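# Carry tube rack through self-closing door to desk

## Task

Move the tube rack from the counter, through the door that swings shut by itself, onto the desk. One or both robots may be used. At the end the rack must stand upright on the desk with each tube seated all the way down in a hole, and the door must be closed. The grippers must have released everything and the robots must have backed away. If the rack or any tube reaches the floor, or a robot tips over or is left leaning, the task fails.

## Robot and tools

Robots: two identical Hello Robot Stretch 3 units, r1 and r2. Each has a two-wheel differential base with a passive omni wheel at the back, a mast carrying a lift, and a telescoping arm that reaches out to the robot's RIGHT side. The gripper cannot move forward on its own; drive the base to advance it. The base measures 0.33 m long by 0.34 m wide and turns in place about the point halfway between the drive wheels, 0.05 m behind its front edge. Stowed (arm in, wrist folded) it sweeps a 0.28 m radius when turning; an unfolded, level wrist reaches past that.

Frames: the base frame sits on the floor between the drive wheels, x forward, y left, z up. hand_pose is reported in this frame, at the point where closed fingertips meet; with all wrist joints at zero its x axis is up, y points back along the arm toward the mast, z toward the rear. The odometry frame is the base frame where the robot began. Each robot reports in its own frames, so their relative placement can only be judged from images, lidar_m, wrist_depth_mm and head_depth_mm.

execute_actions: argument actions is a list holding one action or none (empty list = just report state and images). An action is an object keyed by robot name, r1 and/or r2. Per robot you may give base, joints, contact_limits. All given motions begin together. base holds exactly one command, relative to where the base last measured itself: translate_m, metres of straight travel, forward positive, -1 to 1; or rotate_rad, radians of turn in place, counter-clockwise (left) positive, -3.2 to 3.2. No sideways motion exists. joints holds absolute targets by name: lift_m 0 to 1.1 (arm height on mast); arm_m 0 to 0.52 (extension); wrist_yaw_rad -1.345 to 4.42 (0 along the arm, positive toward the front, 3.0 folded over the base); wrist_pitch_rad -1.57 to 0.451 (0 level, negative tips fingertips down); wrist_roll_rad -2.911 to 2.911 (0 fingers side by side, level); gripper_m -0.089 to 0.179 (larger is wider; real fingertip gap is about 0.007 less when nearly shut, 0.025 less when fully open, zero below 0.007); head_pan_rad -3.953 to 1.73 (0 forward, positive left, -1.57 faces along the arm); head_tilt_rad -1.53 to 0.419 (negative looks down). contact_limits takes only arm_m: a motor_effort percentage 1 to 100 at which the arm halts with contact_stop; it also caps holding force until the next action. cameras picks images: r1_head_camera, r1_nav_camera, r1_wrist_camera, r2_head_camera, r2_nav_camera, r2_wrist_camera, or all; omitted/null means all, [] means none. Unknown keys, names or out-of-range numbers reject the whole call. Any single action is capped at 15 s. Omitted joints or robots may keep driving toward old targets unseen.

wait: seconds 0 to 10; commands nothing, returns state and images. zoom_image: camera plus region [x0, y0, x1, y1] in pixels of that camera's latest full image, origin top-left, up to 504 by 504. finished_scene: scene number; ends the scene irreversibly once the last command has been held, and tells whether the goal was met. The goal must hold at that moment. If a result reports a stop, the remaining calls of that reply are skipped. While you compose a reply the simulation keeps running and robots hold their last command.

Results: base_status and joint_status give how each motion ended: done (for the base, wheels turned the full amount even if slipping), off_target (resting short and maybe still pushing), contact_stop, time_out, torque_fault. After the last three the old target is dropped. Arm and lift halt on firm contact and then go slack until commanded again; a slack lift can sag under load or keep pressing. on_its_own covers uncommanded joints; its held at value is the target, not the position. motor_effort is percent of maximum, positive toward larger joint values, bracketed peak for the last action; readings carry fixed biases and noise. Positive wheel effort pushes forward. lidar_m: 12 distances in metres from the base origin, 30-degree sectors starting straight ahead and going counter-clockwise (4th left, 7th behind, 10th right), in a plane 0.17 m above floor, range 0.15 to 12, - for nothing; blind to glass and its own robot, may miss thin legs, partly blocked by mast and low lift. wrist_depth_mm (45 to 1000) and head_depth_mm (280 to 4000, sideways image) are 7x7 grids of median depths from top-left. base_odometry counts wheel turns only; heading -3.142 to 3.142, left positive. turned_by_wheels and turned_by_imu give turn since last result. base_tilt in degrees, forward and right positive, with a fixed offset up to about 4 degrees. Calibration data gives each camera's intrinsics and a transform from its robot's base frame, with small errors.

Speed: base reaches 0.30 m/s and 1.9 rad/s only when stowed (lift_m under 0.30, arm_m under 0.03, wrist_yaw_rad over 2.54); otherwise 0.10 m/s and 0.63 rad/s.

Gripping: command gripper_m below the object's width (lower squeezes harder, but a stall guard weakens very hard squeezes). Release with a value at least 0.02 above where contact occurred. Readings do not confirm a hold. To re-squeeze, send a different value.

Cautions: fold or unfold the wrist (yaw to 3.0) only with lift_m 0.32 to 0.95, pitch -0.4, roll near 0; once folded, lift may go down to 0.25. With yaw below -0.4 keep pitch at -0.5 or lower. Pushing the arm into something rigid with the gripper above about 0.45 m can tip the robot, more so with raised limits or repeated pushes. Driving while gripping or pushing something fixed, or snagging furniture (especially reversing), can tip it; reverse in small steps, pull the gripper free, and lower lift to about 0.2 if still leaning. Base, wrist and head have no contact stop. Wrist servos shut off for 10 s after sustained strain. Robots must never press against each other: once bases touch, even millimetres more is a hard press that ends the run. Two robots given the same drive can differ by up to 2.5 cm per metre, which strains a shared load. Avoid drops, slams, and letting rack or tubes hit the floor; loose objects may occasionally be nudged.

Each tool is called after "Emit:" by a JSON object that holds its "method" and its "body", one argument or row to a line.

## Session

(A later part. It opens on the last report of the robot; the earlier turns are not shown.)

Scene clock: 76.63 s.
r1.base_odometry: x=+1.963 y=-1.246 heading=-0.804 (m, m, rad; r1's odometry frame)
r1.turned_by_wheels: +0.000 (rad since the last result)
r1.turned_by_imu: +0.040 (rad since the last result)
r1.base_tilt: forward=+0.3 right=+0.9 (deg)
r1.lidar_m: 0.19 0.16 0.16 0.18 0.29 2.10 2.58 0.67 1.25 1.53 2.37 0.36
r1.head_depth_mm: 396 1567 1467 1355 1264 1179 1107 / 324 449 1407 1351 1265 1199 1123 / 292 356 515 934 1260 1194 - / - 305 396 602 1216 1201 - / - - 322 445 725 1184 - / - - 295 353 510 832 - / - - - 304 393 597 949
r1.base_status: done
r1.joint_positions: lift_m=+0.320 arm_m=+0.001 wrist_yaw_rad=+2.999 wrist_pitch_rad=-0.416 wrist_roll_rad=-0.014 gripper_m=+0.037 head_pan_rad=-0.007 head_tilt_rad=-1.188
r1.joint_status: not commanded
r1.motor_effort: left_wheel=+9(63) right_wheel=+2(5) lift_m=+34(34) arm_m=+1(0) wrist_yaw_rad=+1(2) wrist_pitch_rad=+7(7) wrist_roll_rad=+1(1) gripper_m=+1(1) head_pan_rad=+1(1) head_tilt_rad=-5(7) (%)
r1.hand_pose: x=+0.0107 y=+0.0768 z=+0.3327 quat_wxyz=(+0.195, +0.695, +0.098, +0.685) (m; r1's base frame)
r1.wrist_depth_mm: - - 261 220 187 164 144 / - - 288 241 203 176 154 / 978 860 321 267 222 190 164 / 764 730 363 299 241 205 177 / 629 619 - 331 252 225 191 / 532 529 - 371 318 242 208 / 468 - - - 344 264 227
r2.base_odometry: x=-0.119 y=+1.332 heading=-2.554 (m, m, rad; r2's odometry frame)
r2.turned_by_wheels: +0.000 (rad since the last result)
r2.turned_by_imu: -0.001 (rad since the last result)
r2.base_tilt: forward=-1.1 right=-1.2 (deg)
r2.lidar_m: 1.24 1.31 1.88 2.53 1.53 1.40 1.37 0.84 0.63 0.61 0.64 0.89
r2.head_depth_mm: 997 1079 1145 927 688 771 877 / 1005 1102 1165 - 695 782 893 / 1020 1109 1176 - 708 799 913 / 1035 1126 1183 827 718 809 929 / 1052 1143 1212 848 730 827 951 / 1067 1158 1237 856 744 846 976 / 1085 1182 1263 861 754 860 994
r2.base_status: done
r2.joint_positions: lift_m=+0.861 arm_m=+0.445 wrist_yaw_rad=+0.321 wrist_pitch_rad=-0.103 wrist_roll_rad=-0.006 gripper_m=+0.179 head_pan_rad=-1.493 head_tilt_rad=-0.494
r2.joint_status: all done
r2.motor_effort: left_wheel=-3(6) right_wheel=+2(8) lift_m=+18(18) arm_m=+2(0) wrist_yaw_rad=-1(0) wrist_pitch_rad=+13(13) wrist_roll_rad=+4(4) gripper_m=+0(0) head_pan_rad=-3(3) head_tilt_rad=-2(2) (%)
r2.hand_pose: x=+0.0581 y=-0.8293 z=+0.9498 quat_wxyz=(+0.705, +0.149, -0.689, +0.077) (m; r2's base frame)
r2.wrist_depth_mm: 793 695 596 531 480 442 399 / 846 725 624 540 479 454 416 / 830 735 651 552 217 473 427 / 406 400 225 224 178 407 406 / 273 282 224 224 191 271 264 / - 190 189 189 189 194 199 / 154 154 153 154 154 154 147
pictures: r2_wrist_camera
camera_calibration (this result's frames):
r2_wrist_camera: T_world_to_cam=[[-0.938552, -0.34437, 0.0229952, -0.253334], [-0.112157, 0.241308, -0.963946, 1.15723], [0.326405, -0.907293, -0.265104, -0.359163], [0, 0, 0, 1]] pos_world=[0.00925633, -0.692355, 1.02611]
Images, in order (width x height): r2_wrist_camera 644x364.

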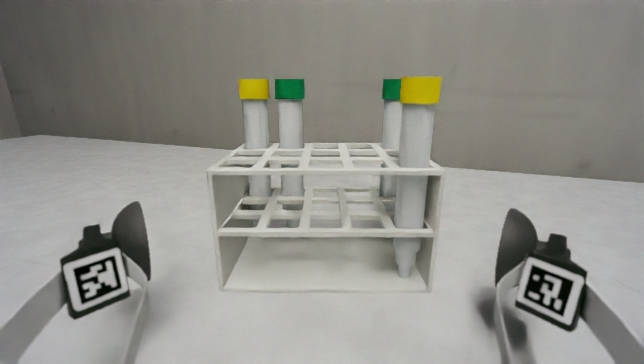

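Centered; ~0.06 more.

Emit:
{"method": "execute_actions", "body": {
  "actions": [
    {"r1":{"base":{"translate_m":0.2}},"r2":{"base":{"translate_m":0.018},"joints":{"arm_m":0.503}}}
  ],
  "cameras": ["r2_wrist_camera"]
}}

Emit:
{"method": "execute_actions", "body": {
  "actions": [
    {"r1":{"base":{"translate_m":0.16}},"r2":{"joints":{"gripper_m":0.112}}}
  ],
  "cameras": ["r2_wrist_camera","r1_nav_camera"]
}}

Emit:
{"method": "execute_actions", "body": {
  "actions": [
    {"r1":{"base":{"rotate_rad":-0.25}},"r2":{"joints":{"lift_m":0.9}}}
  ],
  "cameras": ["r2_wrist_camera","r1_nav_camera"]
}}

Scene clock: 87.37 s.
r1.base_odometry: x=+2.102 y=-1.389 heading=-0.804 (m, m, rad; r1's odometry frame)
r1.turned_by_wheels: +0.000 (rad since the last result)
r1.turned_by_imu: +0.002 (rad since the last result)
r1.base_tilt: forward=+0.3 right=+0.8 (deg)
r1.lidar_m: 0.26 0.18 0.17 0.18 0.23 0.56 2.31 0.85 1.85 1.53 2.18 2.08
r1.head_depth_mm: 1739 1597 1468 1348 1265 1180 1111 / 1736 1589 1462 1355 1260 1193 1124 / 1724 1599 1465 1348 1256 1199 - / 1722 1576 1432 1335 1252 1198 - / 329 393 496 662 997 1198 - / 290 319 382 474 624 868 - / - 289 314 369 455 590 727
r1.base_status: done
r1.joint_positions: lift_m=+0.320 arm_m=+0.001 wrist_yaw_rad=+2.999 wrist_pitch_rad=-0.416 wrist_roll_rad=-0.014 gripper_m=+0.037 head_pan_rad=-0.007 head_tilt_rad=-1.188
r1.joint_status: not commanded
r1.motor_effort: left_wheel=+7(54) right_wheel=+1(7) lift_m=+33(33) arm_m=+0(0) wrist_yaw_rad=+1(1) wrist_pitch_rad=+6(6) wrist_roll_rad=+1(1) gripper_m=+1(0) head_pan_rad=+1(0) head_tilt_rad=-6(7) (%)
r1.hand_pose: x=+0.0107 y=+0.0768 z=+0.3327 quat_wxyz=(+0.195, +0.695, +0.098, +0.685) (m; r1's base frame)
r1.wrist_depth_mm: 280 - 229 210 193 178 166 / 319 - 249 230 210 193 179 / 368 336 279 253 231 210 194 / 440 385 311 284 255 234 210 / 584 450 - 320 273 255 233 / 532 515 - 355 340 284 255 / 469 - - - 374 328 290
r2.base_odometry: x=-0.134 y=+1.322 heading=-2.554 (m, m, rad; r2's odometry frame)
r2.turned_by_wheels: +0.000 (rad since the last result)
r2.turned_by_imu: -0.001 (rad since the last result)
r2.base_tilt: forward=-1.2 right=-1.2 (deg)
r2.lidar_m: 1.23 1.29 1.85 1.73 1.74 1.42 1.39 0.84 0.63 0.61 0.64 0.89
r2.head_depth_mm: 1000 1073 1142 - 702 774 875 / 1009 1094 1170 752 697 781 889 / 1025 1109 1184 724 708 800 908 / 1043 1127 1188 803 720 810 935 / 1046 1147 1219 845 732 830 950 / 1071 1162 1244 858 747 840 974 / 1088 1178 1261 856 757 856 993
r2.base_status: done
r2.joint_positions: lift_m=+0.861 arm_m=+0.503 wrist_yaw_rad=+0.321 wrist_pitch_rad=-0.103 wrist_roll_rad=-0.006 gripper_m=+0.179 head_pan_rad=-1.493 head_tilt_rad=-0.494
r2.joint_status: all done
r2.motor_effort: left_wheel=-3(3) right_wheel=+2(7) lift_m=+17(18) arm_m=+1(2) wrist_yaw_rad=-1(1) wrist_pitch_rad=+14(13) wrist_roll_rad=+3(4) gripper_m=+0(0) head_pan_rad=-3(2) head_tilt_rad=-2(2) (%)
r2.hand_pose: x=+0.0581 y=-0.8873 z=+0.9498 quat_wxyz=(+0.705, +0.149, -0.689, +0.077) (m; r2's base frame)
r2.wrist_depth_mm: 684 613 538 470 426 389 363 / 759 653 536 494 439 399 374 / 752 676 163 516 160 413 387 / 405 401 161 161 144 367 389 / 271 119 167 172 126 116 262 / - 128 143 135 122 122 199 / 154 147 149 150 144 148 146
pictures: r2_wrist_camera
camera_calibration (this result's frames):
r2_wrist_camera: T_world_to_cam=[[-0.938552, -0.34437, 0.0229951, -0.273308], [-0.112157, 0.241308, -0.963946, 1.17122], [0.326405, -0.907293, -0.265104, -0.411786], [0, 0, 0, 1]] pos_world=[0.0092563, -0.750355, 1.02611]
Images, in order (width x height): r2_wrist_camera 644x364.

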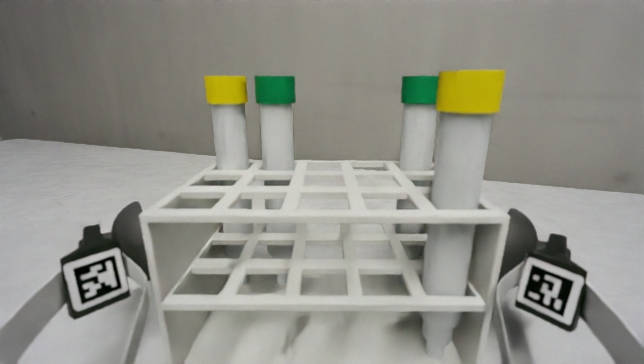

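Scene clock: 90.30 s.
r1.base_odometry: x=+2.213 y=-1.505 heading=-0.804 (m, m, rad; r1's odometry frame)
r1.turned_by_wheels: +0.000 (rad since the last result)
r1.turned_by_imu: +0.001 (rad since the last result)
r1.base_tilt: forward=+0.4 right=+0.9 (deg)
r1.lidar_m: 1.47 0.20 0.18 0.18 0.22 0.43 1.08 1.00 2.18 1.53 2.04 1.94
r1.head_depth_mm: 1746 1594 1467 1360 1262 1183 1111 / 1741 1584 1468 1345 1264 1197 1125 / 1734 1581 1463 1351 1259 1198 - / 1733 1587 1462 1348 1260 1196 - / 1721 1586 1449 1337 1225 1193 - / 1633 1559 1443 554 676 865 - / 1416 1545 353 406 480 588 670
r1.base_status: done
r1.joint_positions: lift_m=+0.320 arm_m=+0.001 wrist_yaw_rad=+2.999 wrist_pitch_rad=-0.416 wrist_roll_rad=-0.014 gripper_m=+0.037 head_pan_rad=-0.007 head_tilt_rad=-1.188
r1.joint_status: not commanded
r1.motor_effort: left_wheel=+5(28) right_wheel=+1(7) lift_m=+34(34) arm_m=+0(0) wrist_yaw_rad=+1(1) wrist_pitch_rad=+6(6) wrist_roll_rad=+1(1) gripper_m=+1(0) head_pan_rad=-1(1) head_tilt_rad=-6(7) (%)
r1.hand_pose: x=+0.0107 y=+0.0768 z=+0.3327 quat_wxyz=(+0.195, +0.695, +0.098, +0.685) (m; r1's base frame)
r1.wrist_depth_mm: 246 - 219 206 196 184 176 / 274 - 238 225 212 201 190 / 315 297 264 250 234 220 207 / 364 339 294 280 260 243 226 / 436 385 - 314 281 272 251 / 516 470 - 352 348 302 289 / 463 - - - 387 358 419
r2.base_odometry: x=-0.134 y=+1.322 heading=-2.554 (m, m, rad; r2's odometry frame)
r2.turned_by_wheels: +0.000 (rad since the last result)
r2.turned_by_imu: +0.000 (rad since the last result)
r2.base_tilt: forward=-1.1 right=-1.1 (deg)
r2.lidar_m: 1.23 1.30 1.85 1.82 1.83 1.42 1.39 0.84 0.63 0.61 0.64 0.89
r2.head_depth_mm: 996 1077 1149 - 702 772 875 / 1013 1097 1177 752 697 784 895 / 1023 1106 1195 723 708 798 913 / 1038 1122 1192 841 720 812 928 / 1054 1140 1222 850 730 829 951 / 1060 1159 1233 852 745 845 972 / 1089 1187 1258 857 755 858 992
r2.base_status: not commanded
r2.joint_positions: lift_m=+0.861 arm_m=+0.503 wrist_yaw_rad=+0.321 wrist_pitch_rad=-0.103 wrist_roll_rad=-0.006 gripper_m=+0.113 head_pan_rad=-1.493 head_tilt_rad=-0.494
r2.joint_status: all done
r2.motor_effort: left_wheel=-3(3) right_wheel=+2(2) lift_m=+18(18) arm_m=+2(2) wrist_yaw_rad=-1(1) wrist_pitch_rad=+13(13) wrist_roll_rad=+3(3) gripper_m=-15(88) head_pan_rad=-2(3) head_tilt_rad=-2(2) (%)
r2.hand_pose: x=+0.0581 y=-0.8873 z=+0.9498 quat_wxyz=(+0.705, +0.149, -0.689, +0.077) (m; r2's base frame)
r2.wrist_depth_mm: 713 611 543 474 421 392 360 / 764 638 549 486 435 401 371 / 765 669 569 505 170 416 381 / 401 402 161 161 127 417 389 / 259 255 161 185 145 253 261 / 203 - 170 171 140 - 193 / - 154 149 150 145 154 153
pictures: r1_nav_camera (sideways: a quarter turn counterclockwise sets it upright), r2_wrist_camera
camera_calibration (this result's frames):
r1_nav_camera: T_world_to_cam=[[0.92834, -0.0341907, 0.370157, -0.439609], [-0.0168509, -0.998608, -0.049978, 0.113024], [0.37135, 0.0401591, -0.927624, 1.16031], [0, 0, 0, 1]] pos_world=[-0.0208698, 0.0512393, 1.2447]
r2_wrist_camera: T_world_to_cam=[[-0.938563, -0.344342, 0.0229984, -0.273295], [-0.112153, 0.241311, -0.963946, 1.17123], [0.326377, -0.907303, -0.265104, -0.411798], [0, 0, 0, 1]] pos_world=[0.00925341, -0.750361, 1.02611]
Images, in order (width x height): r1_nav_camera 672x504, r2_wrist_camera 644x364.

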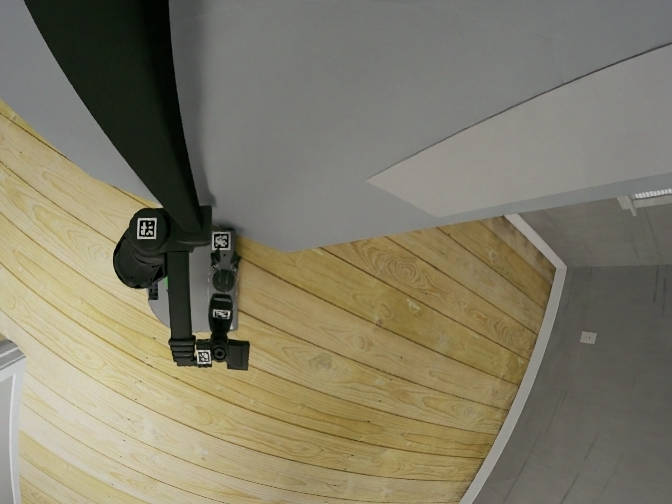

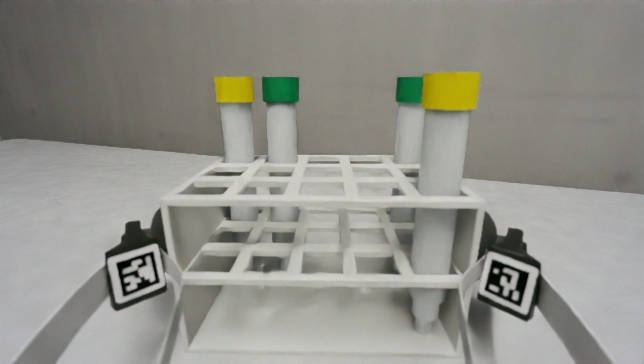

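Scene clock: 91.90 s.
r1.base_odometry: x=+2.213 y=-1.505 heading=-1.054 (m, m, rad; r1's odometry frame)
r1.turned_by_wheels: -0.250 (rad since the last result)
r1.turned_by_imu: -0.253 (rad since the last result)
r1.base_tilt: forward=+0.5 right=+0.9 (deg)
r1.lidar_m: 1.94 0.22 0.18 0.17 0.19 0.28 2.46 1.00 1.32 1.53 2.28 1.94
r1.head_depth_mm: 1740 1580 1458 1353 1270 1187 1113 / 1739 1588 1461 1355 1261 1198 1125 / 1751 1590 1451 1348 1257 1200 - / 1739 1567 1460 1356 1257 1192 - / 1720 1575 1445 1349 1254 1188 - / 1716 1563 1443 1340 853 859 - / 1715 1568 1451 1320 543 583 576
r1.base_status: done
r1.joint_positions: lift_m=+0.320 arm_m=+0.001 wrist_yaw_rad=+2.999 wrist_pitch_rad=-0.416 wrist_roll_rad=-0.014 gripper_m=+0.037 head_pan_rad=-0.007 head_tilt_rad=-1.188
r1.joint_status: not commanded
r1.motor_effort: left_wheel=+5(17) right_wheel=-1(5) lift_m=+34(33) arm_m=+0(0) wrist_yaw_rad=+1(0) wrist_pitch_rad=+6(6) wrist_roll_rad=+1(1) gripper_m=+1(0) head_pan_rad=+0(0) head_tilt_rad=-7(5) (%)
r1.hand_pose: x=+0.0107 y=+0.0768 z=+0.3327 quat_wxyz=(+0.195, +0.695, +0.098, +0.685) (m; r1's base frame)
r1.wrist_depth_mm: 194 - 197 198 199 201 202 / 212 - 216 217 218 220 223 / 234 236 239 240 242 245 259 / 260 265 266 268 269 274 653 / 295 299 - 304 300 314 575 / 339 341 - 341 371 387 497 / 399 - - - 416 431 435
r2.base_odometry: x=-0.134 y=+1.322 heading=-2.554 (m, m, rad; r2's odometry frame)
r2.turned_by_wheels: +0.000 (rad since the last result)
r2.turned_by_imu: +0.000 (rad since the last result)
r2.base_tilt: forward=-1.1 right=-1.2 (deg)
r2.lidar_m: 1.22 1.29 1.85 1.82 1.83 1.42 1.39 0.84 0.63 0.61 0.64 0.89
r2.head_depth_mm: 998 1075 1147 - 692 768 875 / 1011 1091 1158 789 695 785 895 / 1023 1109 1186 758 707 798 917 / 1039 1128 1189 841 720 813 929 / 1053 1145 1219 853 733 827 952 / 1063 1157 1247 852 744 845 976 / 1080 1182 1264 859 755 859 990
r2.base_status: not commanded
r2.joint_positions: lift_m=+0.899 arm_m=+0.503 wrist_yaw_rad=+0.321 wrist_pitch_rad=-0.108 wrist_roll_rad=-0.006 gripper_m=+0.113 head_pan_rad=-1.493 head_tilt_rad=-0.494
r2.joint_status: all done
r2.motor_effort: left_wheel=-2(2) right_wheel=+2(2) lift_m=+39(40) arm_m=+2(2) wrist_yaw_rad=-1(1) wrist_pitch_rad=+16(17) wrist_roll_rad=+4(4) gripper_m=-15(15) head_pan_rad=-2(3) head_tilt_rad=-1(2) (%)
r2.hand_pose: x=+0.0580 y=-0.8870 z=+0.9865 quat_wxyz=(+0.706, +0.150, -0.688, +0.075) (m; r2's base frame)
r2.wrist_depth_mm: 692 605 534 477 431 389 362 / 744 645 553 495 431 404 377 / 809 681 565 509 173 423 386 / 526 516 158 166 129 429 396 / 337 343 177 189 145 327 343 / 260 - 173 173 142 - 252 / 201 199 157 157 145 201 200
pictures: r1_nav_camera (sideways: a quarter turn counterclockwise sets it upright), r2_wrist_camera
camera_calibration (this result's frames):
r1_nav_camera: T_world_to_cam=[[0.92834, -0.0341892, 0.370156, -0.439609], [-0.0168493, -0.998608, -0.049978, 0.113024], [0.37135, 0.0401597, -0.927624, 1.16031], [0, 0, 0, 1]] pos_world=[-0.0208699, 0.0512392, 1.2447]
r2_wrist_camera: T_world_to_cam=[[-0.938526, -0.344451, 0.022843, -0.274077], [-0.113636, 0.245785, -0.96264, 1.20936], [0.325968, -0.906059, -0.269818, -0.396036], [0, 0, 0, 1]] pos_world=[0.00929303, -0.750481, 1.06358]
Images, in order (width x height): r1_nav_camera 672x504, r2_wrist_camera 644x364.

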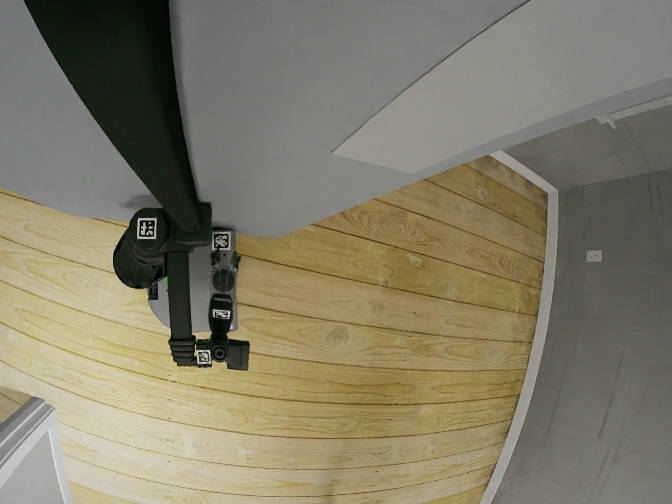

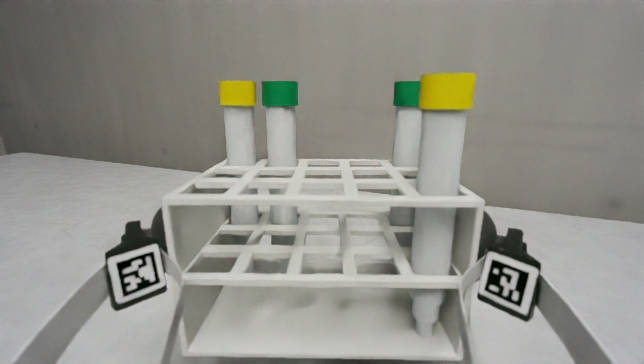

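Emit:
{"method": "execute_actions", "body": {
  "actions": [
    {"r1":{"base":{"translate_m":0.24}},"r2":{"base":{"rotate_rad":2.48},"joints":{"gripper_m":0.106,"arm_m":0.0,"wrist_yaw_rad":1.0,"head_pan_rad":0,"head_tilt_rad":-0.9}}}
  ],
  "cameras": ["r2_wrist_camera"]
}}

Emit:
{"method": "execute_actions", "body": {
  "actions": [
    {"r2":{"base":{"translate_m":1.0},"joints":{"wrist_yaw_rad":1.8}}}
  ],
  "cameras": ["r2_wrist_camera","r2_nav_camera","r2_head_camera"]
}}

Scene clock: 106.17 s.
r1.base_odometry: x=+2.332 y=-1.713 heading=-1.053 (m, m, rad; r1's odometry frame)
r1.turned_by_wheels: +0.000 (rad since the last result)
r1.turned_by_imu: +0.002 (rad since the last result)
r1.base_tilt: forward=+0.4 right=+0.8 (deg)
r1.lidar_m: 1.70 1.10 0.94 0.17 0.18 0.26 2.70 1.21 1.77 1.64 2.01 1.70
r1.head_depth_mm: 1684 1592 1467 1357 1262 1184 1116 / 1693 1586 1452 1352 1259 1196 1126 / 1706 1581 1461 1349 1256 1199 - / 1733 1577 1455 1350 1251 1199 - / 1710 1557 1447 1346 1256 1197 - / 1715 1579 1444 1342 1245 1181 - / 1687 1563 1444 1338 1242 1167 592
r1.base_status: done
r1.joint_positions: lift_m=+0.320 arm_m=+0.001 wrist_yaw_rad=+2.999 wrist_pitch_rad=-0.416 wrist_roll_rad=-0.014 gripper_m=+0.037 head_pan_rad=-0.007 head_tilt_rad=-1.188
r1.joint_status: not commanded
r1.motor_effort: left_wheel=+3(15) right_wheel=-3(3) lift_m=+34(34) arm_m=+0(0) wrist_yaw_rad=+1(1) wrist_pitch_rad=+6(6) wrist_roll_rad=+1(1) gripper_m=+1(0) head_pan_rad=-1(0) head_tilt_rad=-8(7) (%)
r1.hand_pose: x=+0.0107 y=+0.0768 z=+0.3327 quat_wxyz=(+0.195, +0.695, +0.098, +0.685) (m; r1's base frame)
r1.wrist_depth_mm: 187 - 192 916 874 859 843 / 205 - 210 938 938 905 892 / 225 226 232 873 878 846 829 / 251 252 259 721 702 702 682 / 278 285 - 598 616 574 575 / 321 325 - 524 495 496 486 / 372 - - - 445 438 431
r2.base_odometry: x=-0.134 y=+1.322 heading=-0.074 (m, m, rad; r2's odometry frame)
r2.turned_by_wheels: +2.480 (rad since the last result)
r2.turned_by_imu: +2.459 (rad since the last result)
r2.base_tilt: forward=-1.1 right=-1.2 (deg)
r2.lidar_m: 1.47 1.39 0.96 0.65 0.61 0.62 0.79 1.23 1.25 1.63 2.52 1.63
r2.head_depth_mm: 1850 2060 1989 1667 1422 1255 1110 / 3076 2397 2014 1678 1433 1255 1121 / 3272 2504 1991 1665 1443 1266 1116 / 3286 2495 1962 1699 1445 1266 1121 / 1418 1599 1865 1686 1440 1265 1125 / 1326 1483 1737 1687 1454 1263 1130 / 1250 1400 1594 1699 1454 1286 1131
r2.base_status: done
r2.joint_positions: lift_m=+0.899 arm_m=+0.000 wrist_yaw_rad=+1.000 wrist_pitch_rad=-0.109 wrist_roll_rad=-0.006 gripper_m=+0.107 head_pan_rad=-0.007 head_tilt_rad=-0.889
r2.joint_status: all done
r2.motor_effort: left_wheel=-3(14) right_wheel=+3(11) lift_m=+39(39) arm_m=-1(3) wrist_yaw_rad=+0(9) wrist_pitch_rad=+16(16) wrist_roll_rad=+3(4) gripper_m=-17(49) head_pan_rad=+2(37) head_tilt_rad=-4(21) (%)
r2.hand_pose: x=+0.1907 y=-0.2815 z=+0.9864 quat_wxyz=(+0.640, +0.371, -0.599, +0.306) (m; r2's base frame)
r2.wrist_depth_mm: - - - - - - - / - - - - - - - / - - - - 174 - - / - - 160 167 129 - - / - - 177 190 145 - - / - - 174 173 141 - - / - - 157 157 145 - -
pictures: r2_wrist_camera
camera_calibration (this result's frames):
r2_wrist_camera: T_world_to_cam=[[-0.513903, -0.857557, 0.0223249, -0.165881], [-0.243043, 0.12059, -0.962491, 1.06475], [0.822699, -0.500053, -0.270395, 0.129446], [0, 0, 0, 1]] pos_world=[0.0670382, -0.205921, 1.06352]
Images, in order (width x height): r2_wrist_camera 644x364.

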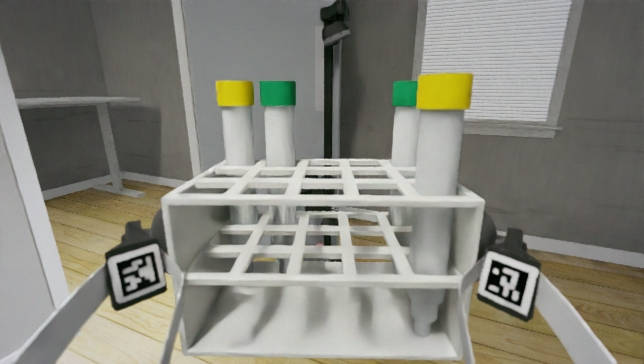

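Scene clock: 117.40 s.
r1.base_odometry: x=+2.332 y=-1.713 heading=-1.053 (m, m, rad; r1's odometry frame)
r1.turned_by_wheels: +0.000 (rad since the last result)
r1.turned_by_imu: +0.002 (rad since the last result)
r1.base_tilt: forward=+0.4 right=+0.8 (deg)
r1.lidar_m: 1.70 1.11 0.94 0.17 0.18 0.26 2.70 1.21 1.07 2.23 2.01 1.70
r1.head_depth_mm: 1693 1581 1468 1357 1267 1181 1109 / 1684 1585 1462 1359 1261 1200 1129 / 1702 1589 1457 1349 1261 1193 - / 1734 1579 1455 1340 1254 1195 - / 1721 1572 1447 1339 1251 1195 - / 1694 1567 1449 1341 1244 1181 - / 1699 1561 1443 1338 1251 1171 593
r1.base_status: not commanded
r1.joint_positions: lift_m=+0.320 arm_m=+0.001 wrist_yaw_rad=+2.999 wrist_pitch_rad=-0.416 wrist_roll_rad=-0.014 gripper_m=+0.037 head_pan_rad=-0.007 head_tilt_rad=-1.188
r1.joint_status: not commanded
r1.motor_effort: left_wheel=+3(3) right_wheel=-3(3) lift_m=+34(33) arm_m=+0(0) wrist_yaw_rad=+2(1) wrist_pitch_rad=+6(6) wrist_roll_rad=+1(1) gripper_m=+1(1) head_pan_rad=+1(0) head_tilt_rad=-6(7) (%)
r1.hand_pose: x=+0.0107 y=+0.0768 z=+0.3327 quat_wxyz=(+0.195, +0.695, +0.098, +0.685) (m; r1's base frame)
r1.wrist_depth_mm: 186 - 191 882 865 839 813 / 204 - 211 972 920 900 873 / 224 228 229 902 870 855 833 / 249 253 258 719 710 696 678 / 282 288 - 598 606 574 576 / 322 327 - 525 485 500 493 / 371 - - - 447 438 432
r2.base_odometry: x=+0.863 y=+1.248 heading=-0.074 (m, m, rad; r2's odometry frame)
r2.turned_by_wheels: +0.000 (rad since the last result)
r2.turned_by_imu: +0.008 (rad since the last result)
r2.base_tilt: forward=-1.2 right=-1.2 (deg)
r2.lidar_m: 0.58 0.55 0.57 0.75 1.19 1.21 1.56 2.06 2.11 1.07 1.08 1.14
r2.head_depth_mm: 2268 2408 1983 363 333 1248 1113 / 2536 2502 1997 320 328 1233 1102 / 2840 2464 2004 322 314 1233 1122 / 2815 2483 2022 1676 1422 1259 1120 / 2741 2420 1861 881 1090 1246 1132 / 495 561 655 780 959 1204 1126 / 474 535 611 718 862 1082 1131
r2.base_status: done
r2.joint_positions: lift_m=+0.899 arm_m=+0.000 wrist_yaw_rad=+1.798 wrist_pitch_rad=-0.109 wrist_roll_rad=-0.006 gripper_m=+0.107 head_pan_rad=-0.007 head_tilt_rad=-0.889
r2.joint_status: all done
r2.motor_effort: left_wheel=-4(5) right_wheel=+2(7) lift_m=+39(39) arm_m=-2(2) wrist_yaw_rad=+2(2) wrist_pitch_rad=+16(16) wrist_roll_rad=+3(3) gripper_m=-17(17) head_pan_rad=+3(2) head_tilt_rad=-4(4) (%)
r2.hand_pose: x=+0.2243 y=-0.0885 z=+0.9864 quat_wxyz=(+0.471, +0.575, -0.408, +0.530) (m; r2's base frame)
r2.wrist_depth_mm: 421 454 484 - - - 822 / 437 470 506 - - - 792 / 461 485 515 - 174 - 802 / 464 505 159 167 129 - 810 / 491 513 175 190 145 - 843 / 517 - 172 173 141 - 829 / 519 592 157 157 144 - 818
pictures: r2_head_camera (sideways: a quarter turn clockwise sets it upright), r2_nav_camera (sideways: a quarter turn counterclockwise sets it upright), r2_wrist_camera
camera_calibration (this result's frames):
r2_head_camera: T_world_to_cam=[[-0.775279, 0.0356592, -0.630611, 0.847696], [0.0129357, 0.999092, 0.0405924, -0.0509747], [0.631486, 0.023313, -0.775037, 0.965801], [0, 0, 0, 1]] pos_world=[0.0479702, -0.00181549, 1.28517]
r2_nav_camera: T_world_to_cam=[[0.782357, 0.0161159, 0.622621, -0.779422], [0.0197886, -0.999804, 0.00101334, 0.0515009], [0.622515, 0.011528, -0.782523, 0.973103], [0, 0, 0, 1]] pos_world=[0.0029959, 0.0528339, 1.24671]
r2_wrist_camera: T_world_to_cam=[[0.255139, -0.966647, 0.0223239, -0.16526], [-0.256022, -0.089803, -0.962491, 1.03393], [0.932393, 0.239854, -0.270395, 0.239221], [0, 0, 0, 1]] pos_world=[0.0838242, -0.124277, 1.06352]
Images, in order (width x height): r2_head_camera 896x504, r2_nav_camera 672x504, r2_wrist_camera 644x364.

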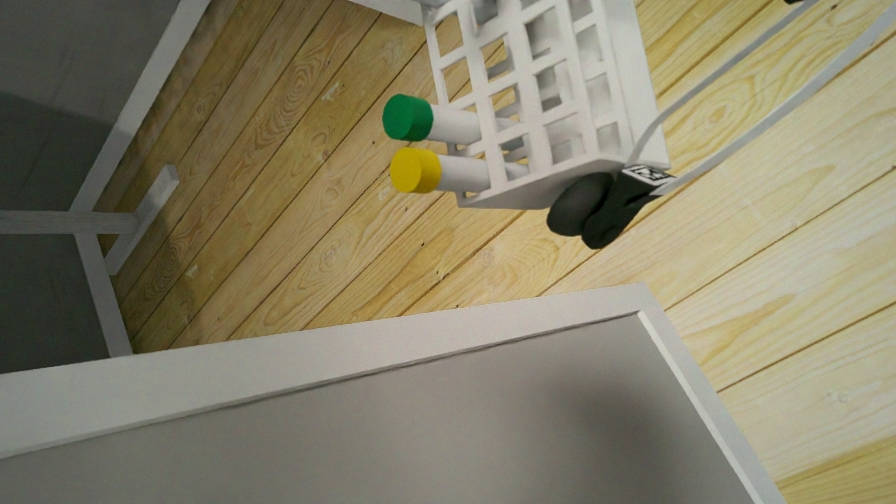

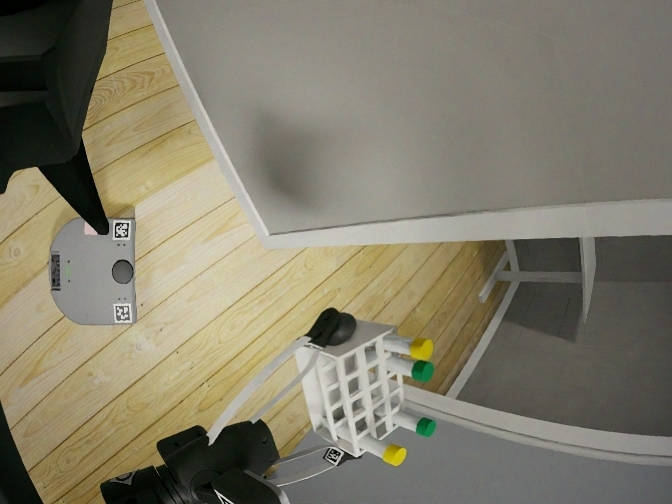

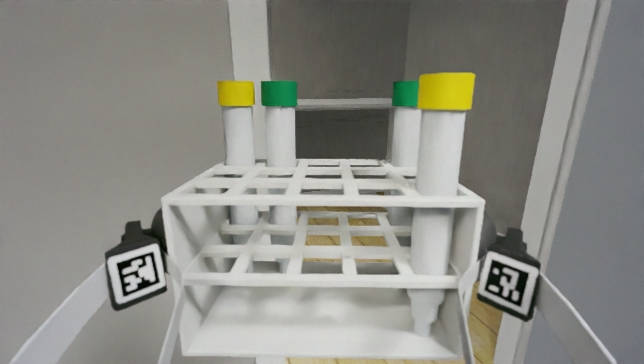

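Emit:
{"method": "execute_actions", "body": {
  "actions": [
    {"r2":{"base":{"rotate_rad":-0.4}}}
  ],
  "cameras": []
}}

Emit:
{"method": "execute_actions", "body": {
  "actions": [
    {"r2":{"base":{"translate_m":0.63}}}
  ],
  "cameras": []
}}

Emit:
{"method": "execute_actions", "body": {
  "actions": [
    {"r2":{"base":{"rotate_rad":0.78}}}
  ],
  "cameras": ["r2_nav_camera","r2_head_camera"]
}}

Scene clock: 127.60 s.
r1.base_odometry: x=+2.332 y=-1.713 heading=-1.053 (m, m, rad; r1's odometry frame)
r1.turned_by_wheels: +0.000 (rad since the last result)
r1.turned_by_imu: +0.001 (rad since the last result)
r1.base_tilt: forward=+0.4 right=+0.9 (deg)
r1.lidar_m: 1.70 1.10 0.94 0.17 0.18 0.26 2.70 1.21 1.07 2.23 2.01 1.70
r1.head_depth_mm: 1680 1593 1466 1356 1262 1182 1112 / 1692 1584 1465 1356 1267 1195 1130 / 1709 1582 1456 1353 1263 1206 - / 1739 1580 1448 1354 1255 1199 - / 1712 1577 1446 1342 1257 1200 - / 1707 1572 1444 1342 1246 1183 - / 1689 1566 1437 1340 1244 1171 591
r1.base_status: not commanded
r1.joint_positions: lift_m=+0.320 arm_m=+0.001 wrist_yaw_rad=+2.999 wrist_pitch_rad=-0.416 wrist_roll_rad=-0.014 gripper_m=+0.037 head_pan_rad=-0.007 head_tilt_rad=-1.188
r1.joint_status: not commanded
r1.motor_effort: left_wheel=+3(3) right_wheel=-3(3) lift_m=+34(34) arm_m=+0(0) wrist_yaw_rad=+1(1) wrist_pitch_rad=+6(6) wrist_roll_rad=+1(1) gripper_m=+0(1) head_pan_rad=+0(0) head_tilt_rad=-8(6) (%)
r1.hand_pose: x=+0.0107 y=+0.0768 z=+0.3327 quat_wxyz=(+0.195, +0.695, +0.098, +0.685) (m; r1's base frame)
r1.wrist_depth_mm: 187 - 192 873 872 853 821 / 203 - 212 972 929 915 896 / 224 228 232 885 858 864 864 / 251 253 258 711 708 682 683 / 281 285 - 603 592 571 561 / 323 328 - 529 501 499 493 / 378 - - - 446 435 433
r2.base_odometry: x=+0.863 y=+1.248 heading=-0.474 (m, m, rad; r2's odometry frame)
r2.turned_by_wheels: -0.400 (rad since the last result)
r2.turned_by_imu: -0.397 (rad since the last result)
r2.base_tilt: forward=-1.1 right=-1.2 (deg)
r2.lidar_m: 1.16 0.57 0.55 0.59 0.84 1.19 1.25 1.74 2.06 2.18 1.07 1.14
r2.head_depth_mm: 982 1118 1305 364 334 1262 1117 / 1031 1177 1371 320 328 1229 1102 / 1116 1272 1497 322 313 1232 1119 / 2133 2391 1993 1666 1455 1263 1122 / 2309 2484 2019 1686 1446 1263 1133 / 2497 2539 2049 1697 1445 1246 1133 / 2688 2574 2050 1698 981 1101 1132
r2.base_status: done
r2.joint_positions: lift_m=+0.899 arm_m=+0.000 wrist_yaw_rad=+1.798 wrist_pitch_rad=-0.109 wrist_roll_rad=-0.006 gripper_m=+0.107 head_pan_rad=-0.007 head_tilt_rad=-0.889
r2.joint_status: not commanded
r2.motor_effort: left_wheel=+3(11) right_wheel=-3(6) lift_m=+39(39) arm_m=-2(2) wrist_yaw_rad=+2(3) wrist_pitch_rad=+16(16) wrist_roll_rad=+3(3) gripper_m=-17(17) head_pan_rad=+3(3) head_tilt_rad=-4(3) (%)
r2.hand_pose: x=+0.2243 y=-0.0884 z=+0.9864 quat_wxyz=(+0.471, +0.575, -0.407, +0.530) (m; r2's base frame)
r2.wrist_depth_mm: 442 - - - 980 822 728 / 458 - - - 963 841 750 / 467 - - - 174 903 759 / 483 559 159 168 130 925 797 / 493 534 175 191 145 914 826 / 510 - 173 172 141 - 841 / 524 614 157 157 145 - 841
pictures: none
No camera images: the call's "cameras" was empty. Leave "cameras" out to get every camera's image.

Scene clock: 135.13 s.
r1.base_odometry: x=+2.332 y=-1.713 heading=-1.053 (m, m, rad; r1's odometry frame)
r1.turned_by_wheels: +0.000 (rad since the last result)
r1.turned_by_imu: +0.001 (rad since the last result)
r1.base_tilt: forward=+0.4 right=+0.9 (deg)
r1.lidar_m: 1.70 1.10 0.94 0.17 0.18 0.26 2.70 0.85 1.77 2.23 2.00 1.70
r1.head_depth_mm: 1697 1594 1467 1358 1263 1189 1116 / 1688 1590 1469 1349 1258 1196 1123 / 1707 1591 1456 1355 1257 1193 - / 1721 1585 1456 1346 1257 1199 - / 1717 1582 1448 1347 1253 1196 - / 1712 1563 1443 1337 1255 1184 - / 1692 1566 1443 1335 1248 1165 592
r1.base_status: not commanded
r1.joint_positions: lift_m=+0.320 arm_m=+0.001 wrist_yaw_rad=+2.999 wrist_pitch_rad=-0.416 wrist_roll_rad=-0.014 gripper_m=+0.037 head_pan_rad=-0.007 head_tilt_rad=-1.188
r1.joint_status: not commanded
r1.motor_effort: left_wheel=+3(3) right_wheel=-3(3) lift_m=+34(33) arm_m=+0(0) wrist_yaw_rad=+2(1) wrist_pitch_rad=+6(6) wrist_roll_rad=+1(1) gripper_m=+0(1) head_pan_rad=+0(0) head_tilt_rad=-8(6) (%)
r1.hand_pose: x=+0.0107 y=+0.0768 z=+0.3327 quat_wxyz=(+0.195, +0.695, +0.098, +0.685) (m; r1's base frame)
r1.wrist_depth_mm: 187 - 191 891 863 840 817 / 204 - 211 963 927 911 884 / 224 227 231 873 893 850 850 / 248 253 257 710 709 698 677 / 281 286 - 594 605 575 577 / 321 328 - 535 493 499 490 / 376 - - - 444 439 432
r2.base_odometry: x=+1.423 y=+0.960 heading=-0.474 (m, m, rad; r2's odometry frame)
r2.turned_by_wheels: +0.000 (rad since the last result)
r2.turned_by_imu: +0.005 (rad since the last result)
r2.base_tilt: forward=-1.1 right=-1.2 (deg)
r2.lidar_m: 0.58 2.16 1.90 0.35 0.34 1.08 1.81 2.46 2.41 0.85 0.61 0.57
r2.head_depth_mm: 488 539 627 674 333 1193 1118 / 546 619 700 321 328 1231 1104 / 606 693 803 322 313 1237 1118 / 1575 1836 1981 1687 1444 1258 1124 / 1681 1987 2020 1678 1443 1265 1123 / 1812 2137 2020 1675 1457 1266 1130 / 1969 2358 2020 1705 1449 1267 1129
r2.base_status: done
r2.joint_positions: lift_m=+0.899 arm_m=+0.000 wrist_yaw_rad=+1.798 wrist_pitch_rad=-0.109 wrist_roll_rad=-0.006 gripper_m=+0.107 head_pan_rad=-0.007 head_tilt_rad=-0.889
r2.joint_status: not commanded
r2.motor_effort: left_wheel=+3(12) right_wheel=-2(4) lift_m=+39(39) arm_m=-1(2) wrist_yaw_rad=+2(2) wrist_pitch_rad=+16(16) wrist_roll_rad=+3(3) gripper_m=-17(17) head_pan_rad=+3(3) head_tilt_rad=-4(4) (%)
r2.hand_pose: x=+0.2243 y=-0.0884 z=+0.9864 quat_wxyz=(+0.471, +0.575, -0.407, +0.530) (m; r2's base frame)
r2.wrist_depth_mm: - - - - 482 365 321 / - - - - 427 373 329 / - - - - 175 392 335 / - - 160 168 129 401 351 / - - 176 190 145 397 359 / - - 172 172 142 - 367 / - - 157 157 145 448 371
pictures: none
No camera images: the call's "cameras" was empty. Leave "cameras" out to get every camera's image.

Scene clock: 137.33 s.
r1.base_odometry: x=+2.332 y=-1.713 heading=-1.053 (m, m, rad; r1's odometry frame)
r1.turned_by_wheels: +0.000 (rad since the last result)
r1.turned_by_imu: +0.000 (rad since the last result)
r1.base_tilt: forward=+0.3 right=+0.9 (deg)
r1.lidar_m: 1.70 1.11 0.94 0.17 0.18 0.26 2.70 0.86 1.76 2.23 2.01 1.71
r1.head_depth_mm: 1693 1598 1468 1362 1263 1179 1110 / 1687 1601 1465 1354 1262 1202 1124 / 1711 1591 1461 1343 1253 1191 - / 1736 1576 1452 1351 1254 1201 - / 1710 1572 1459 1347 1249 1191 - / 1713 1566 1447 1335 1251 1183 - / 1675 1564 1433 1342 1251 1157 591
r1.base_status: not commanded
r1.joint_positions: lift_m=+0.320 arm_m=+0.001 wrist_yaw_rad=+2.999 wrist_pitch_rad=-0.416 wrist_roll_rad=-0.014 gripper_m=+0.037 head_pan_rad=-0.007 head_tilt_rad=-1.188
r1.joint_status: not commanded
r1.motor_effort: left_wheel=+3(3) right_wheel=-3(3) lift_m=+34(33) arm_m=+0(0) wrist_yaw_rad=+2(2) wrist_pitch_rad=+6(6) wrist_roll_rad=+1(1) gripper_m=+0(1) head_pan_rad=+0(0) head_tilt_rad=-7(7) (%)
r1.hand_pose: x=+0.0107 y=+0.0768 z=+0.3327 quat_wxyz=(+0.195, +0.695, +0.098, +0.685) (m; r1's base frame)
r1.wrist_depth_mm: 188 - 191 898 867 852 831 / 203 - 211 982 947 917 885 / 224 226 232 890 865 850 834 / 250 254 258 714 703 701 678 / 283 287 - 601 602 580 568 / 322 327 - 523 489 499 495 / 374 - - - 445 432 434
r2.base_odometry: x=+1.423 y=+0.960 heading=+0.306 (m, m, rad; r2's odometry frame)
r2.turned_by_wheels: +0.780 (rad since the last result)
r2.turned_by_imu: +0.773 (rad since the last result)
r2.base_tilt: forward=-1.1 right=-1.2 (deg)
r2.lidar_m: 1.89 1.89 0.33 0.47 1.90 2.04 2.40 0.87 0.70 0.58 0.57 1.74
r2.head_depth_mm: 2212 2301 1994 1543 333 1251 1118 / 2274 2447 1993 321 328 1228 1099 / 2214 2432 2013 322 312 1237 1117 / 2145 2376 2004 1681 1445 1265 1123 / 2096 2378 2028 1687 1437 1269 1130 / 2058 2273 2035 1696 1443 1269 1129 / 1965 2322 2034 1704 1446 1273 906
r2.base_status: done
r2.joint_positions: lift_m=+0.899 arm_m=+0.000 wrist_yaw_rad=+1.798 wrist_pitch_rad=-0.109 wrist_roll_rad=-0.006 gripper_m=+0.107 head_pan_rad=-0.007 head_tilt_rad=-0.889
r2.joint_status: not commanded
r2.motor_effort: left_wheel=-3(9) right_wheel=+2(7) lift_m=+39(39) arm_m=-2(2) wrist_yaw_rad=+2(2) wrist_pitch_rad=+16(16) wrist_roll_rad=+3(3) gripper_m=-17(17) head_pan_rad=+3(3) head_tilt_rad=-4(4) (%)
r2.hand_pose: x=+0.2243 y=-0.0884 z=+0.9864 quat_wxyz=(+0.471, +0.575, -0.407, +0.530) (m; r2's base frame)
r2.wrist_depth_mm: - - - - - - - / - - - - - - - / - - - - 174 - - / - - 160 167 129 - - / - - 176 189 144 - - / - - 173 173 142 - - / - - 157 157 145 - -
pictures: r2_head_camera (sideways: a quarter turn clockwise sets it upright), r2_nav_camera (sideways: a quarter turn counterclockwise sets it upright)
camera_calibration (this result's frames):
r2_head_camera: T_world_to_cam=[[-0.775307, 0.0356594, -0.630578, 0.847652], [0.0129376, 0.999092, 0.0405921, -0.0509744], [0.631453, 0.0233132, -0.775064, 0.965837], [0, 0, 0, 1]] pos_world=[0.0479695, -0.00181549, 1.28517]
r2_nav_camera: T_world_to_cam=[[0.782384, 0.0161156, 0.622587, -0.779378], [0.0197886, -0.999804, 0.00101218, 0.0515024], [0.622481, 0.0115282, -0.78255, 0.973139], [0, 0, 0, 1]] pos_world=[0.00299351, 0.0528339, 1.24671]
Images, in order (width x height): r2_head_camera 896x504, r2_nav_camera 672x504.

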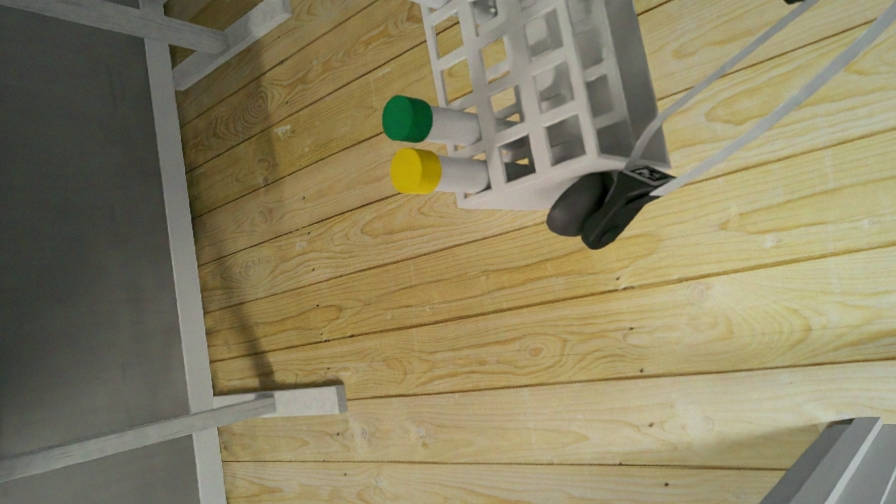

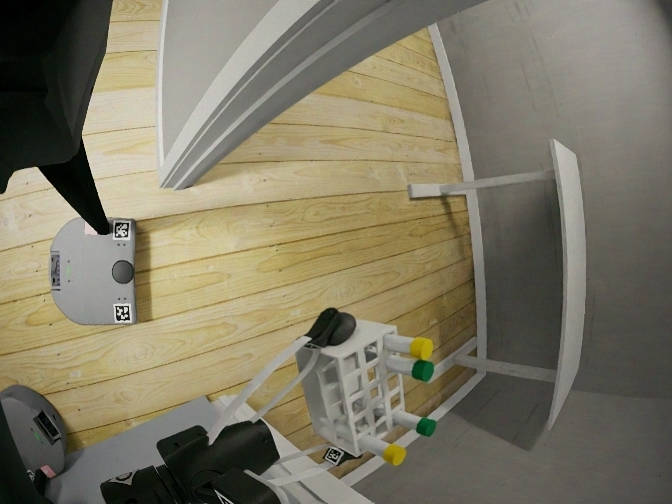

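Emit:
{"method": "execute_actions", "body": {
  "actions": [
    {"r2":{"base":{"translate_m":0.4},"joints":{"lift_m":0.95,"wrist_yaw_rad":1.62,"head_tilt_rad":-0.6}}}
  ],
  "cameras": []
}}

Emit:
{"method": "execute_actions", "body": {
  "actions": [
    {"r1":{"base":{"translate_m":-0.24}},"r2":{"base":{"translate_m":0.26}}}
  ],
  "cameras": []
}}

Emit:
{"method": "execute_actions", "body": {
  "actions": [
    {"r1":{"base":{"rotate_rad":0.22}},"r2":{"base":{"translate_m":0.08}}}
  ],
  "cameras": ["r2_head_camera","r2_wrist_camera"]
}}

Scene clock: 152.87 s.
r1.base_odometry: x=+2.332 y=-1.713 heading=-1.053 (m, m, rad; r1's odometry frame)
r1.turned_by_wheels: +0.000 (rad since the last result)
r1.turned_by_imu: +0.002 (rad since the last result)
r1.base_tilt: forward=+0.4 right=+0.8 (deg)
r1.lidar_m: 1.70 1.11 0.94 0.17 0.18 0.26 1.17 1.20 1.76 2.23 2.01 1.70
r1.head_depth_mm: 1697 1578 1459 1360 1263 1186 1118 / 1686 1589 1461 1355 1259 1203 1121 / 1716 1571 1455 1347 1250 1199 - / 1718 1575 1454 1344 1257 1197 - / 1724 1569 1452 1351 1248 1185 - / 1716 1571 1438 1343 1251 1184 - / 1689 1572 1437 1335 1247 1168 593
r1.base_status: not commanded
r1.joint_positions: lift_m=+0.320 arm_m=+0.001 wrist_yaw_rad=+2.999 wrist_pitch_rad=-0.416 wrist_roll_rad=-0.014 gripper_m=+0.037 head_pan_rad=-0.007 head_tilt_rad=-1.188
r1.joint_status: not commanded
r1.motor_effort: left_wheel=+3(3) right_wheel=-3(3) lift_m=+34(34) arm_m=+0(1) wrist_yaw_rad=+1(1) wrist_pitch_rad=+6(6) wrist_roll_rad=+1(1) gripper_m=+0(1) head_pan_rad=+0(0) head_tilt_rad=-7(7) (%)
r1.hand_pose: x=+0.0107 y=+0.0768 z=+0.3327 quat_wxyz=(+0.195, +0.695, +0.098, +0.685) (m; r1's base frame)
r1.wrist_depth_mm: 187 - 192 875 862 835 828 / 204 - 211 971 920 909 889 / 225 227 231 881 884 843 817 / 250 253 260 711 707 688 681 / 282 284 - 581 593 574 571 / 321 327 - 526 486 498 492 / 374 - - - 445 434 436
r2.base_odometry: x=+1.805 y=+1.081 heading=+0.306 (m, m, rad; r2's odometry frame)
r2.turned_by_wheels: +0.000 (rad since the last result)
r2.turned_by_imu: +0.002 (rad since the last result)
r2.base_tilt: forward=-1.0 right=-1.2 (deg)
r2.lidar_m: 1.94 1.51 2.36 2.14 0.38 2.15 2.81 1.02 0.53 0.52 1.38 1.65
r2.head_depth_mm: 1768 1451 2194 2238 288 314 1163 / 1742 1470 2178 2312 1799 845 1212 / 1718 1481 2108 2262 1795 1468 1235 / 1678 1502 2053 2254 1809 1476 1246 / 1656 1529 2022 2196 1814 1468 1249 / 1620 1536 1965 2168 1830 1467 1252 / 1604 1546 1564 2093 1815 1477 1267
r2.base_status: done
r2.joint_positions: lift_m=+0.949 arm_m=+0.000 wrist_yaw_rad=+1.622 wrist_pitch_rad=-0.110 wrist_roll_rad=-0.006 gripper_m=+0.107 head_pan_rad=-0.007 head_tilt_rad=-0.606
r2.joint_status: all done
r2.motor_effort: left_wheel=-3(5) right_wheel=+3(6) lift_m=+38(41) arm_m=-2(2) wrist_yaw_rad=-2(4) wrist_pitch_rad=+16(17) wrist_roll_rad=+3(3) gripper_m=-17(17) head_pan_rad=+3(3) head_tilt_rad=+2(16) (%)
r2.hand_pose: x=+0.2304 y=-0.1323 z=+1.0362 quat_wxyz=(+0.516, +0.537, -0.456, +0.487) (m; r2's base frame)
r2.wrist_depth_mm: - - - - - - - / - - - - - - - / - - - - 174 - - / - - 160 167 129 - - / - - 177 190 145 - - / - - 172 172 141 - - / - - 156 157 145 - -
pictures: none
No camera images: the call's "cameras" was empty. Leave "cameras" out to get every camera's image.

Scene clock: 156.73 s.
r1.base_odometry: x=+2.213 y=-1.505 heading=-1.053 (m, m, rad; r1's odometry frame)
r1.turned_by_wheels: +0.000 (rad since the last result)
r1.turned_by_imu: +0.000 (rad since the last result)
r1.base_tilt: forward=+0.4 right=+0.9 (deg)
r1.lidar_m: 1.94 0.22 0.18 0.17 0.19 0.28 1.15 1.00 1.32 2.18 2.29 1.94
r1.head_depth_mm: 1753 1597 1463 1358 1263 1189 1112 / 1731 1599 1460 1358 1266 1187 1131 / 1735 1585 1461 1347 1251 1202 - / 1707 1577 1456 1343 1252 1201 - / 1723 1586 1447 1336 1251 1201 - / 1718 1574 1442 1345 853 858 - / 1704 1555 1430 1327 543 583 578
r1.base_status: done
r1.joint_positions: lift_m=+0.320 arm_m=+0.001 wrist_yaw_rad=+2.999 wrist_pitch_rad=-0.416 wrist_roll_rad=-0.014 gripper_m=+0.037 head_pan_rad=-0.007 head_tilt_rad=-1.188
r1.joint_status: not commanded
r1.motor_effort: left_wheel=-2(11) right_wheel=-1(8) lift_m=+33(34) arm_m=+0(0) wrist_yaw_rad=+1(0) wrist_pitch_rad=+6(6) wrist_roll_rad=+1(1) gripper_m=+0(1) head_pan_rad=+0(0) head_tilt_rad=-7(6) (%)
r1.hand_pose: x=+0.0107 y=+0.0768 z=+0.3327 quat_wxyz=(+0.195, +0.695, +0.098, +0.685) (m; r1's base frame)
r1.wrist_depth_mm: 194 - 197 199 200 202 202 / 212 - 216 217 218 219 222 / 235 237 239 240 243 243 258 / 260 263 266 269 272 272 662 / 296 300 - 308 299 312 569 / 338 341 - 342 368 390 487 / 402 - - - 421 429 432
r2.base_odometry: x=+2.053 y=+1.159 heading=+0.306 (m, m, rad; r2's odometry frame)
r2.turned_by_wheels: +0.000 (rad since the last result)
r2.turned_by_imu: +0.002 (rad since the last result)
r2.base_tilt: forward=-1.1 right=-1.3 (deg)
r2.lidar_m: 1.69 1.26 2.05 2.43 0.59 0.51 3.04 0.81 0.57 0.76 1.33 1.55
r2.head_depth_mm: 1531 1451 1913 2162 289 314 1161 / 1506 1473 1865 2069 1796 849 1216 / 1469 1477 1832 2052 1792 1470 1241 / 1454 1508 1068 2035 1810 1468 1235 / 1436 1499 1072 1964 1812 1483 1251 / 1401 1478 1082 1899 1805 1485 1253 / 1384 1449 1018 1796 1673 1490 1262
r2.base_status: done
r2.joint_positions: lift_m=+0.949 arm_m=+0.000 wrist_yaw_rad=+1.622 wrist_pitch_rad=-0.110 wrist_roll_rad=-0.006 gripper_m=+0.107 head_pan_rad=-0.007 head_tilt_rad=-0.606
r2.joint_status: not commanded
r2.motor_effort: left_wheel=-3(6) right_wheel=+2(7) lift_m=+39(39) arm_m=-2(2) wrist_yaw_rad=-2(2) wrist_pitch_rad=+17(17) wrist_roll_rad=+3(3) gripper_m=-17(18) head_pan_rad=+3(2) head_tilt_rad=+2(2) (%)
r2.hand_pose: x=+0.2304 y=-0.1323 z=+1.0362 quat_wxyz=(+0.516, +0.537, -0.456, +0.487) (m; r2's base frame)
r2.wrist_depth_mm: - - - - - - - / - - - - - - - / - - 863 - 174 - - / - - 160 168 129 - - / - - 177 190 145 - - / - - 173 172 141 - - / - - 157 157 144 - -
pictures: none
No camera images: the call's "cameras" was empty. Leave "cameras" out to get every camera's image.

Scene clock: 158.50 s.
r1.base_odometry: x=+2.213 y=-1.505 heading=-0.834 (m, m, rad; r1's odometry frame)
r1.turned_by_wheels: +0.220 (rad since the last result)
r1.turned_by_imu: +0.223 (rad since the last result)
r1.base_tilt: forward=+0.4 right=+0.9 (deg)
r1.lidar_m: 1.52 0.20 0.18 0.18 0.21 0.40 1.23 1.00 2.12 2.22 2.05 1.94
r1.head_depth_mm: 1729 1595 1466 1359 1265 1184 1116 / 1744 1583 1465 1346 1256 1196 1126 / 1735 1580 1456 1351 1262 1197 - / 1718 1573 1456 1343 1252 1194 - / 1716 1564 1449 1343 1238 1186 - / 1651 1562 1435 615 690 860 - / 1468 1541 371 416 487 587 657
r1.base_status: done
r1.joint_positions: lift_m=+0.320 arm_m=+0.001 wrist_yaw_rad=+2.999 wrist_pitch_rad=-0.416 wrist_roll_rad=-0.014 gripper_m=+0.037 head_pan_rad=-0.007 head_tilt_rad=-1.188
r1.joint_status: not commanded
r1.motor_effort: left_wheel=-5(15) right_wheel=+3(8) lift_m=+34(34) arm_m=+0(0) wrist_yaw_rad=+0(1) wrist_pitch_rad=+6(6) wrist_roll_rad=+1(1) gripper_m=+0(0) head_pan_rad=+0(0) head_tilt_rad=-7(8) (%)
r1.hand_pose: x=+0.0107 y=+0.0768 z=+0.3327 quat_wxyz=(+0.195, +0.695, +0.098, +0.685) (m; r1's base frame)
r1.wrist_depth_mm: 238 - 215 204 195 187 179 / 264 - 234 223 213 203 193 / 302 290 260 249 237 222 210 / 347 330 293 278 261 245 233 / 409 380 - 312 283 277 259 / 490 441 - 352 348 307 309 / 464 - - - 389 364 425
r2.base_odometry: x=+2.129 y=+1.183 heading=+0.306 (m, m, rad; r2's odometry frame)
r2.turned_by_wheels: +0.000 (rad since the last result)
r2.turned_by_imu: +0.000 (rad since the last result)
r2.base_tilt: forward=-1.1 right=-1.2 (deg)
r2.lidar_m: 1.61 1.19 1.95 2.44 0.73 0.57 3.12 0.75 0.61 0.95 1.31 1.48
r2.head_depth_mm: 1455 1447 1044 2048 288 314 1158 / 1436 1474 1046 2046 1795 851 1213 / 1402 1478 993 1962 1799 1458 1240 / 1388 1474 997 1930 1801 1479 1240 / 1356 1435 999 1867 1808 1480 1241 / 1337 1387 949 1822 1824 1487 1251 / 1316 1400 950 1736 1652 1451 1256
r2.base_status: done
r2.joint_positions: lift_m=+0.949 arm_m=+0.000 wrist_yaw_rad=+1.622 wrist_pitch_rad=-0.110 wrist_roll_rad=-0.006 gripper_m=+0.107 head_pan_rad=-0.007 head_tilt_rad=-0.606
r2.joint_status: not commanded
r2.motor_effort: left_wheel=-3(6) right_wheel=+2(7) lift_m=+39(39) arm_m=-2(2) wrist_yaw_rad=-2(2) wrist_pitch_rad=+17(16) wrist_roll_rad=+3(3) gripper_m=-17(18) head_pan_rad=+3(3) head_tilt_rad=+1(2) (%)
r2.hand_pose: x=+0.2304 y=-0.1323 z=+1.0362 quat_wxyz=(+0.516, +0.537, -0.456, +0.487) (m; r2's base frame)
r2.wrist_depth_mm: - - - - - - - / - - - - - - - / - - 806 - 174 - - / - - 159 168 129 - - / - - 177 190 144 - - / - - 173 173 141 - - / - - 157 157 146 - -
pictures: r2_head_camera (sideways: a quarter turn clockwise sets it upright), r2_wrist_camera
camera_calibration (this result's frames):
r2_head_camera: T_world_to_cam=[[-0.568299, 0.0341743, -0.822112, 1.09602], [0.00127551, 0.999173, 0.0406528, -0.0509972], [0.822821, 0.0220543, -0.567873, 0.695179], [0, 0, 0, 1]] pos_world=[0.0509223, -0.00183219, 1.29789]
r2_wrist_camera: T_world_to_cam=[[0.0821972, -0.996366, 0.0223047, -0.174373], [-0.26837, -0.0436824, -0.962325, 1.08831], [0.959803, 0.0731144, -0.270986, 0.229764], [0, 0, 0, 1]] pos_world=[0.0858745, -0.142998, 1.11346]
Images, in order (width x height): r2_head_camera 896x504, r2_wrist_camera 644x364.

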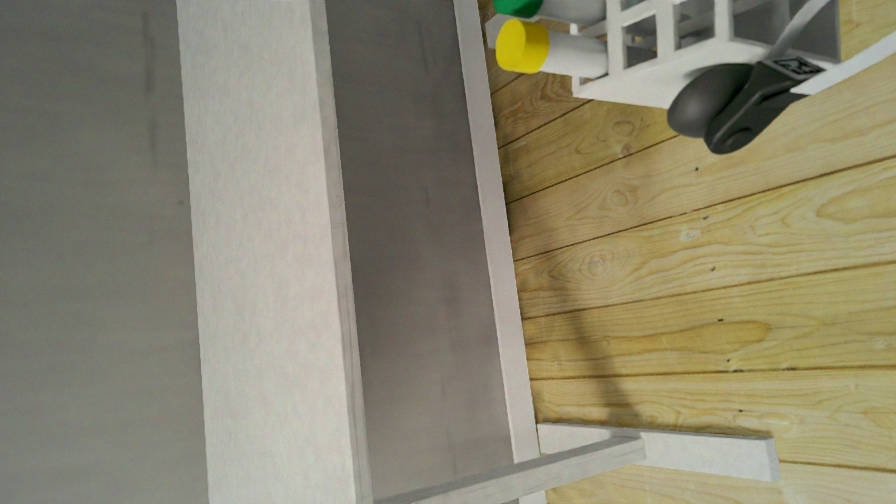

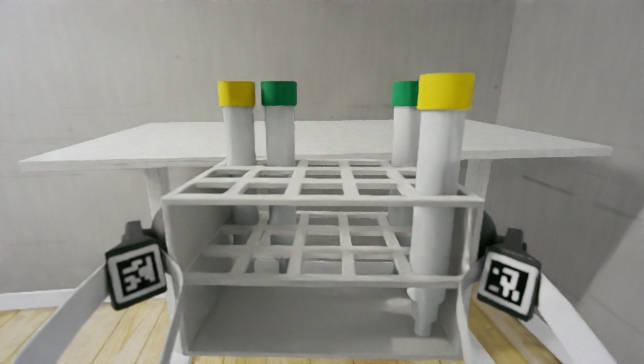

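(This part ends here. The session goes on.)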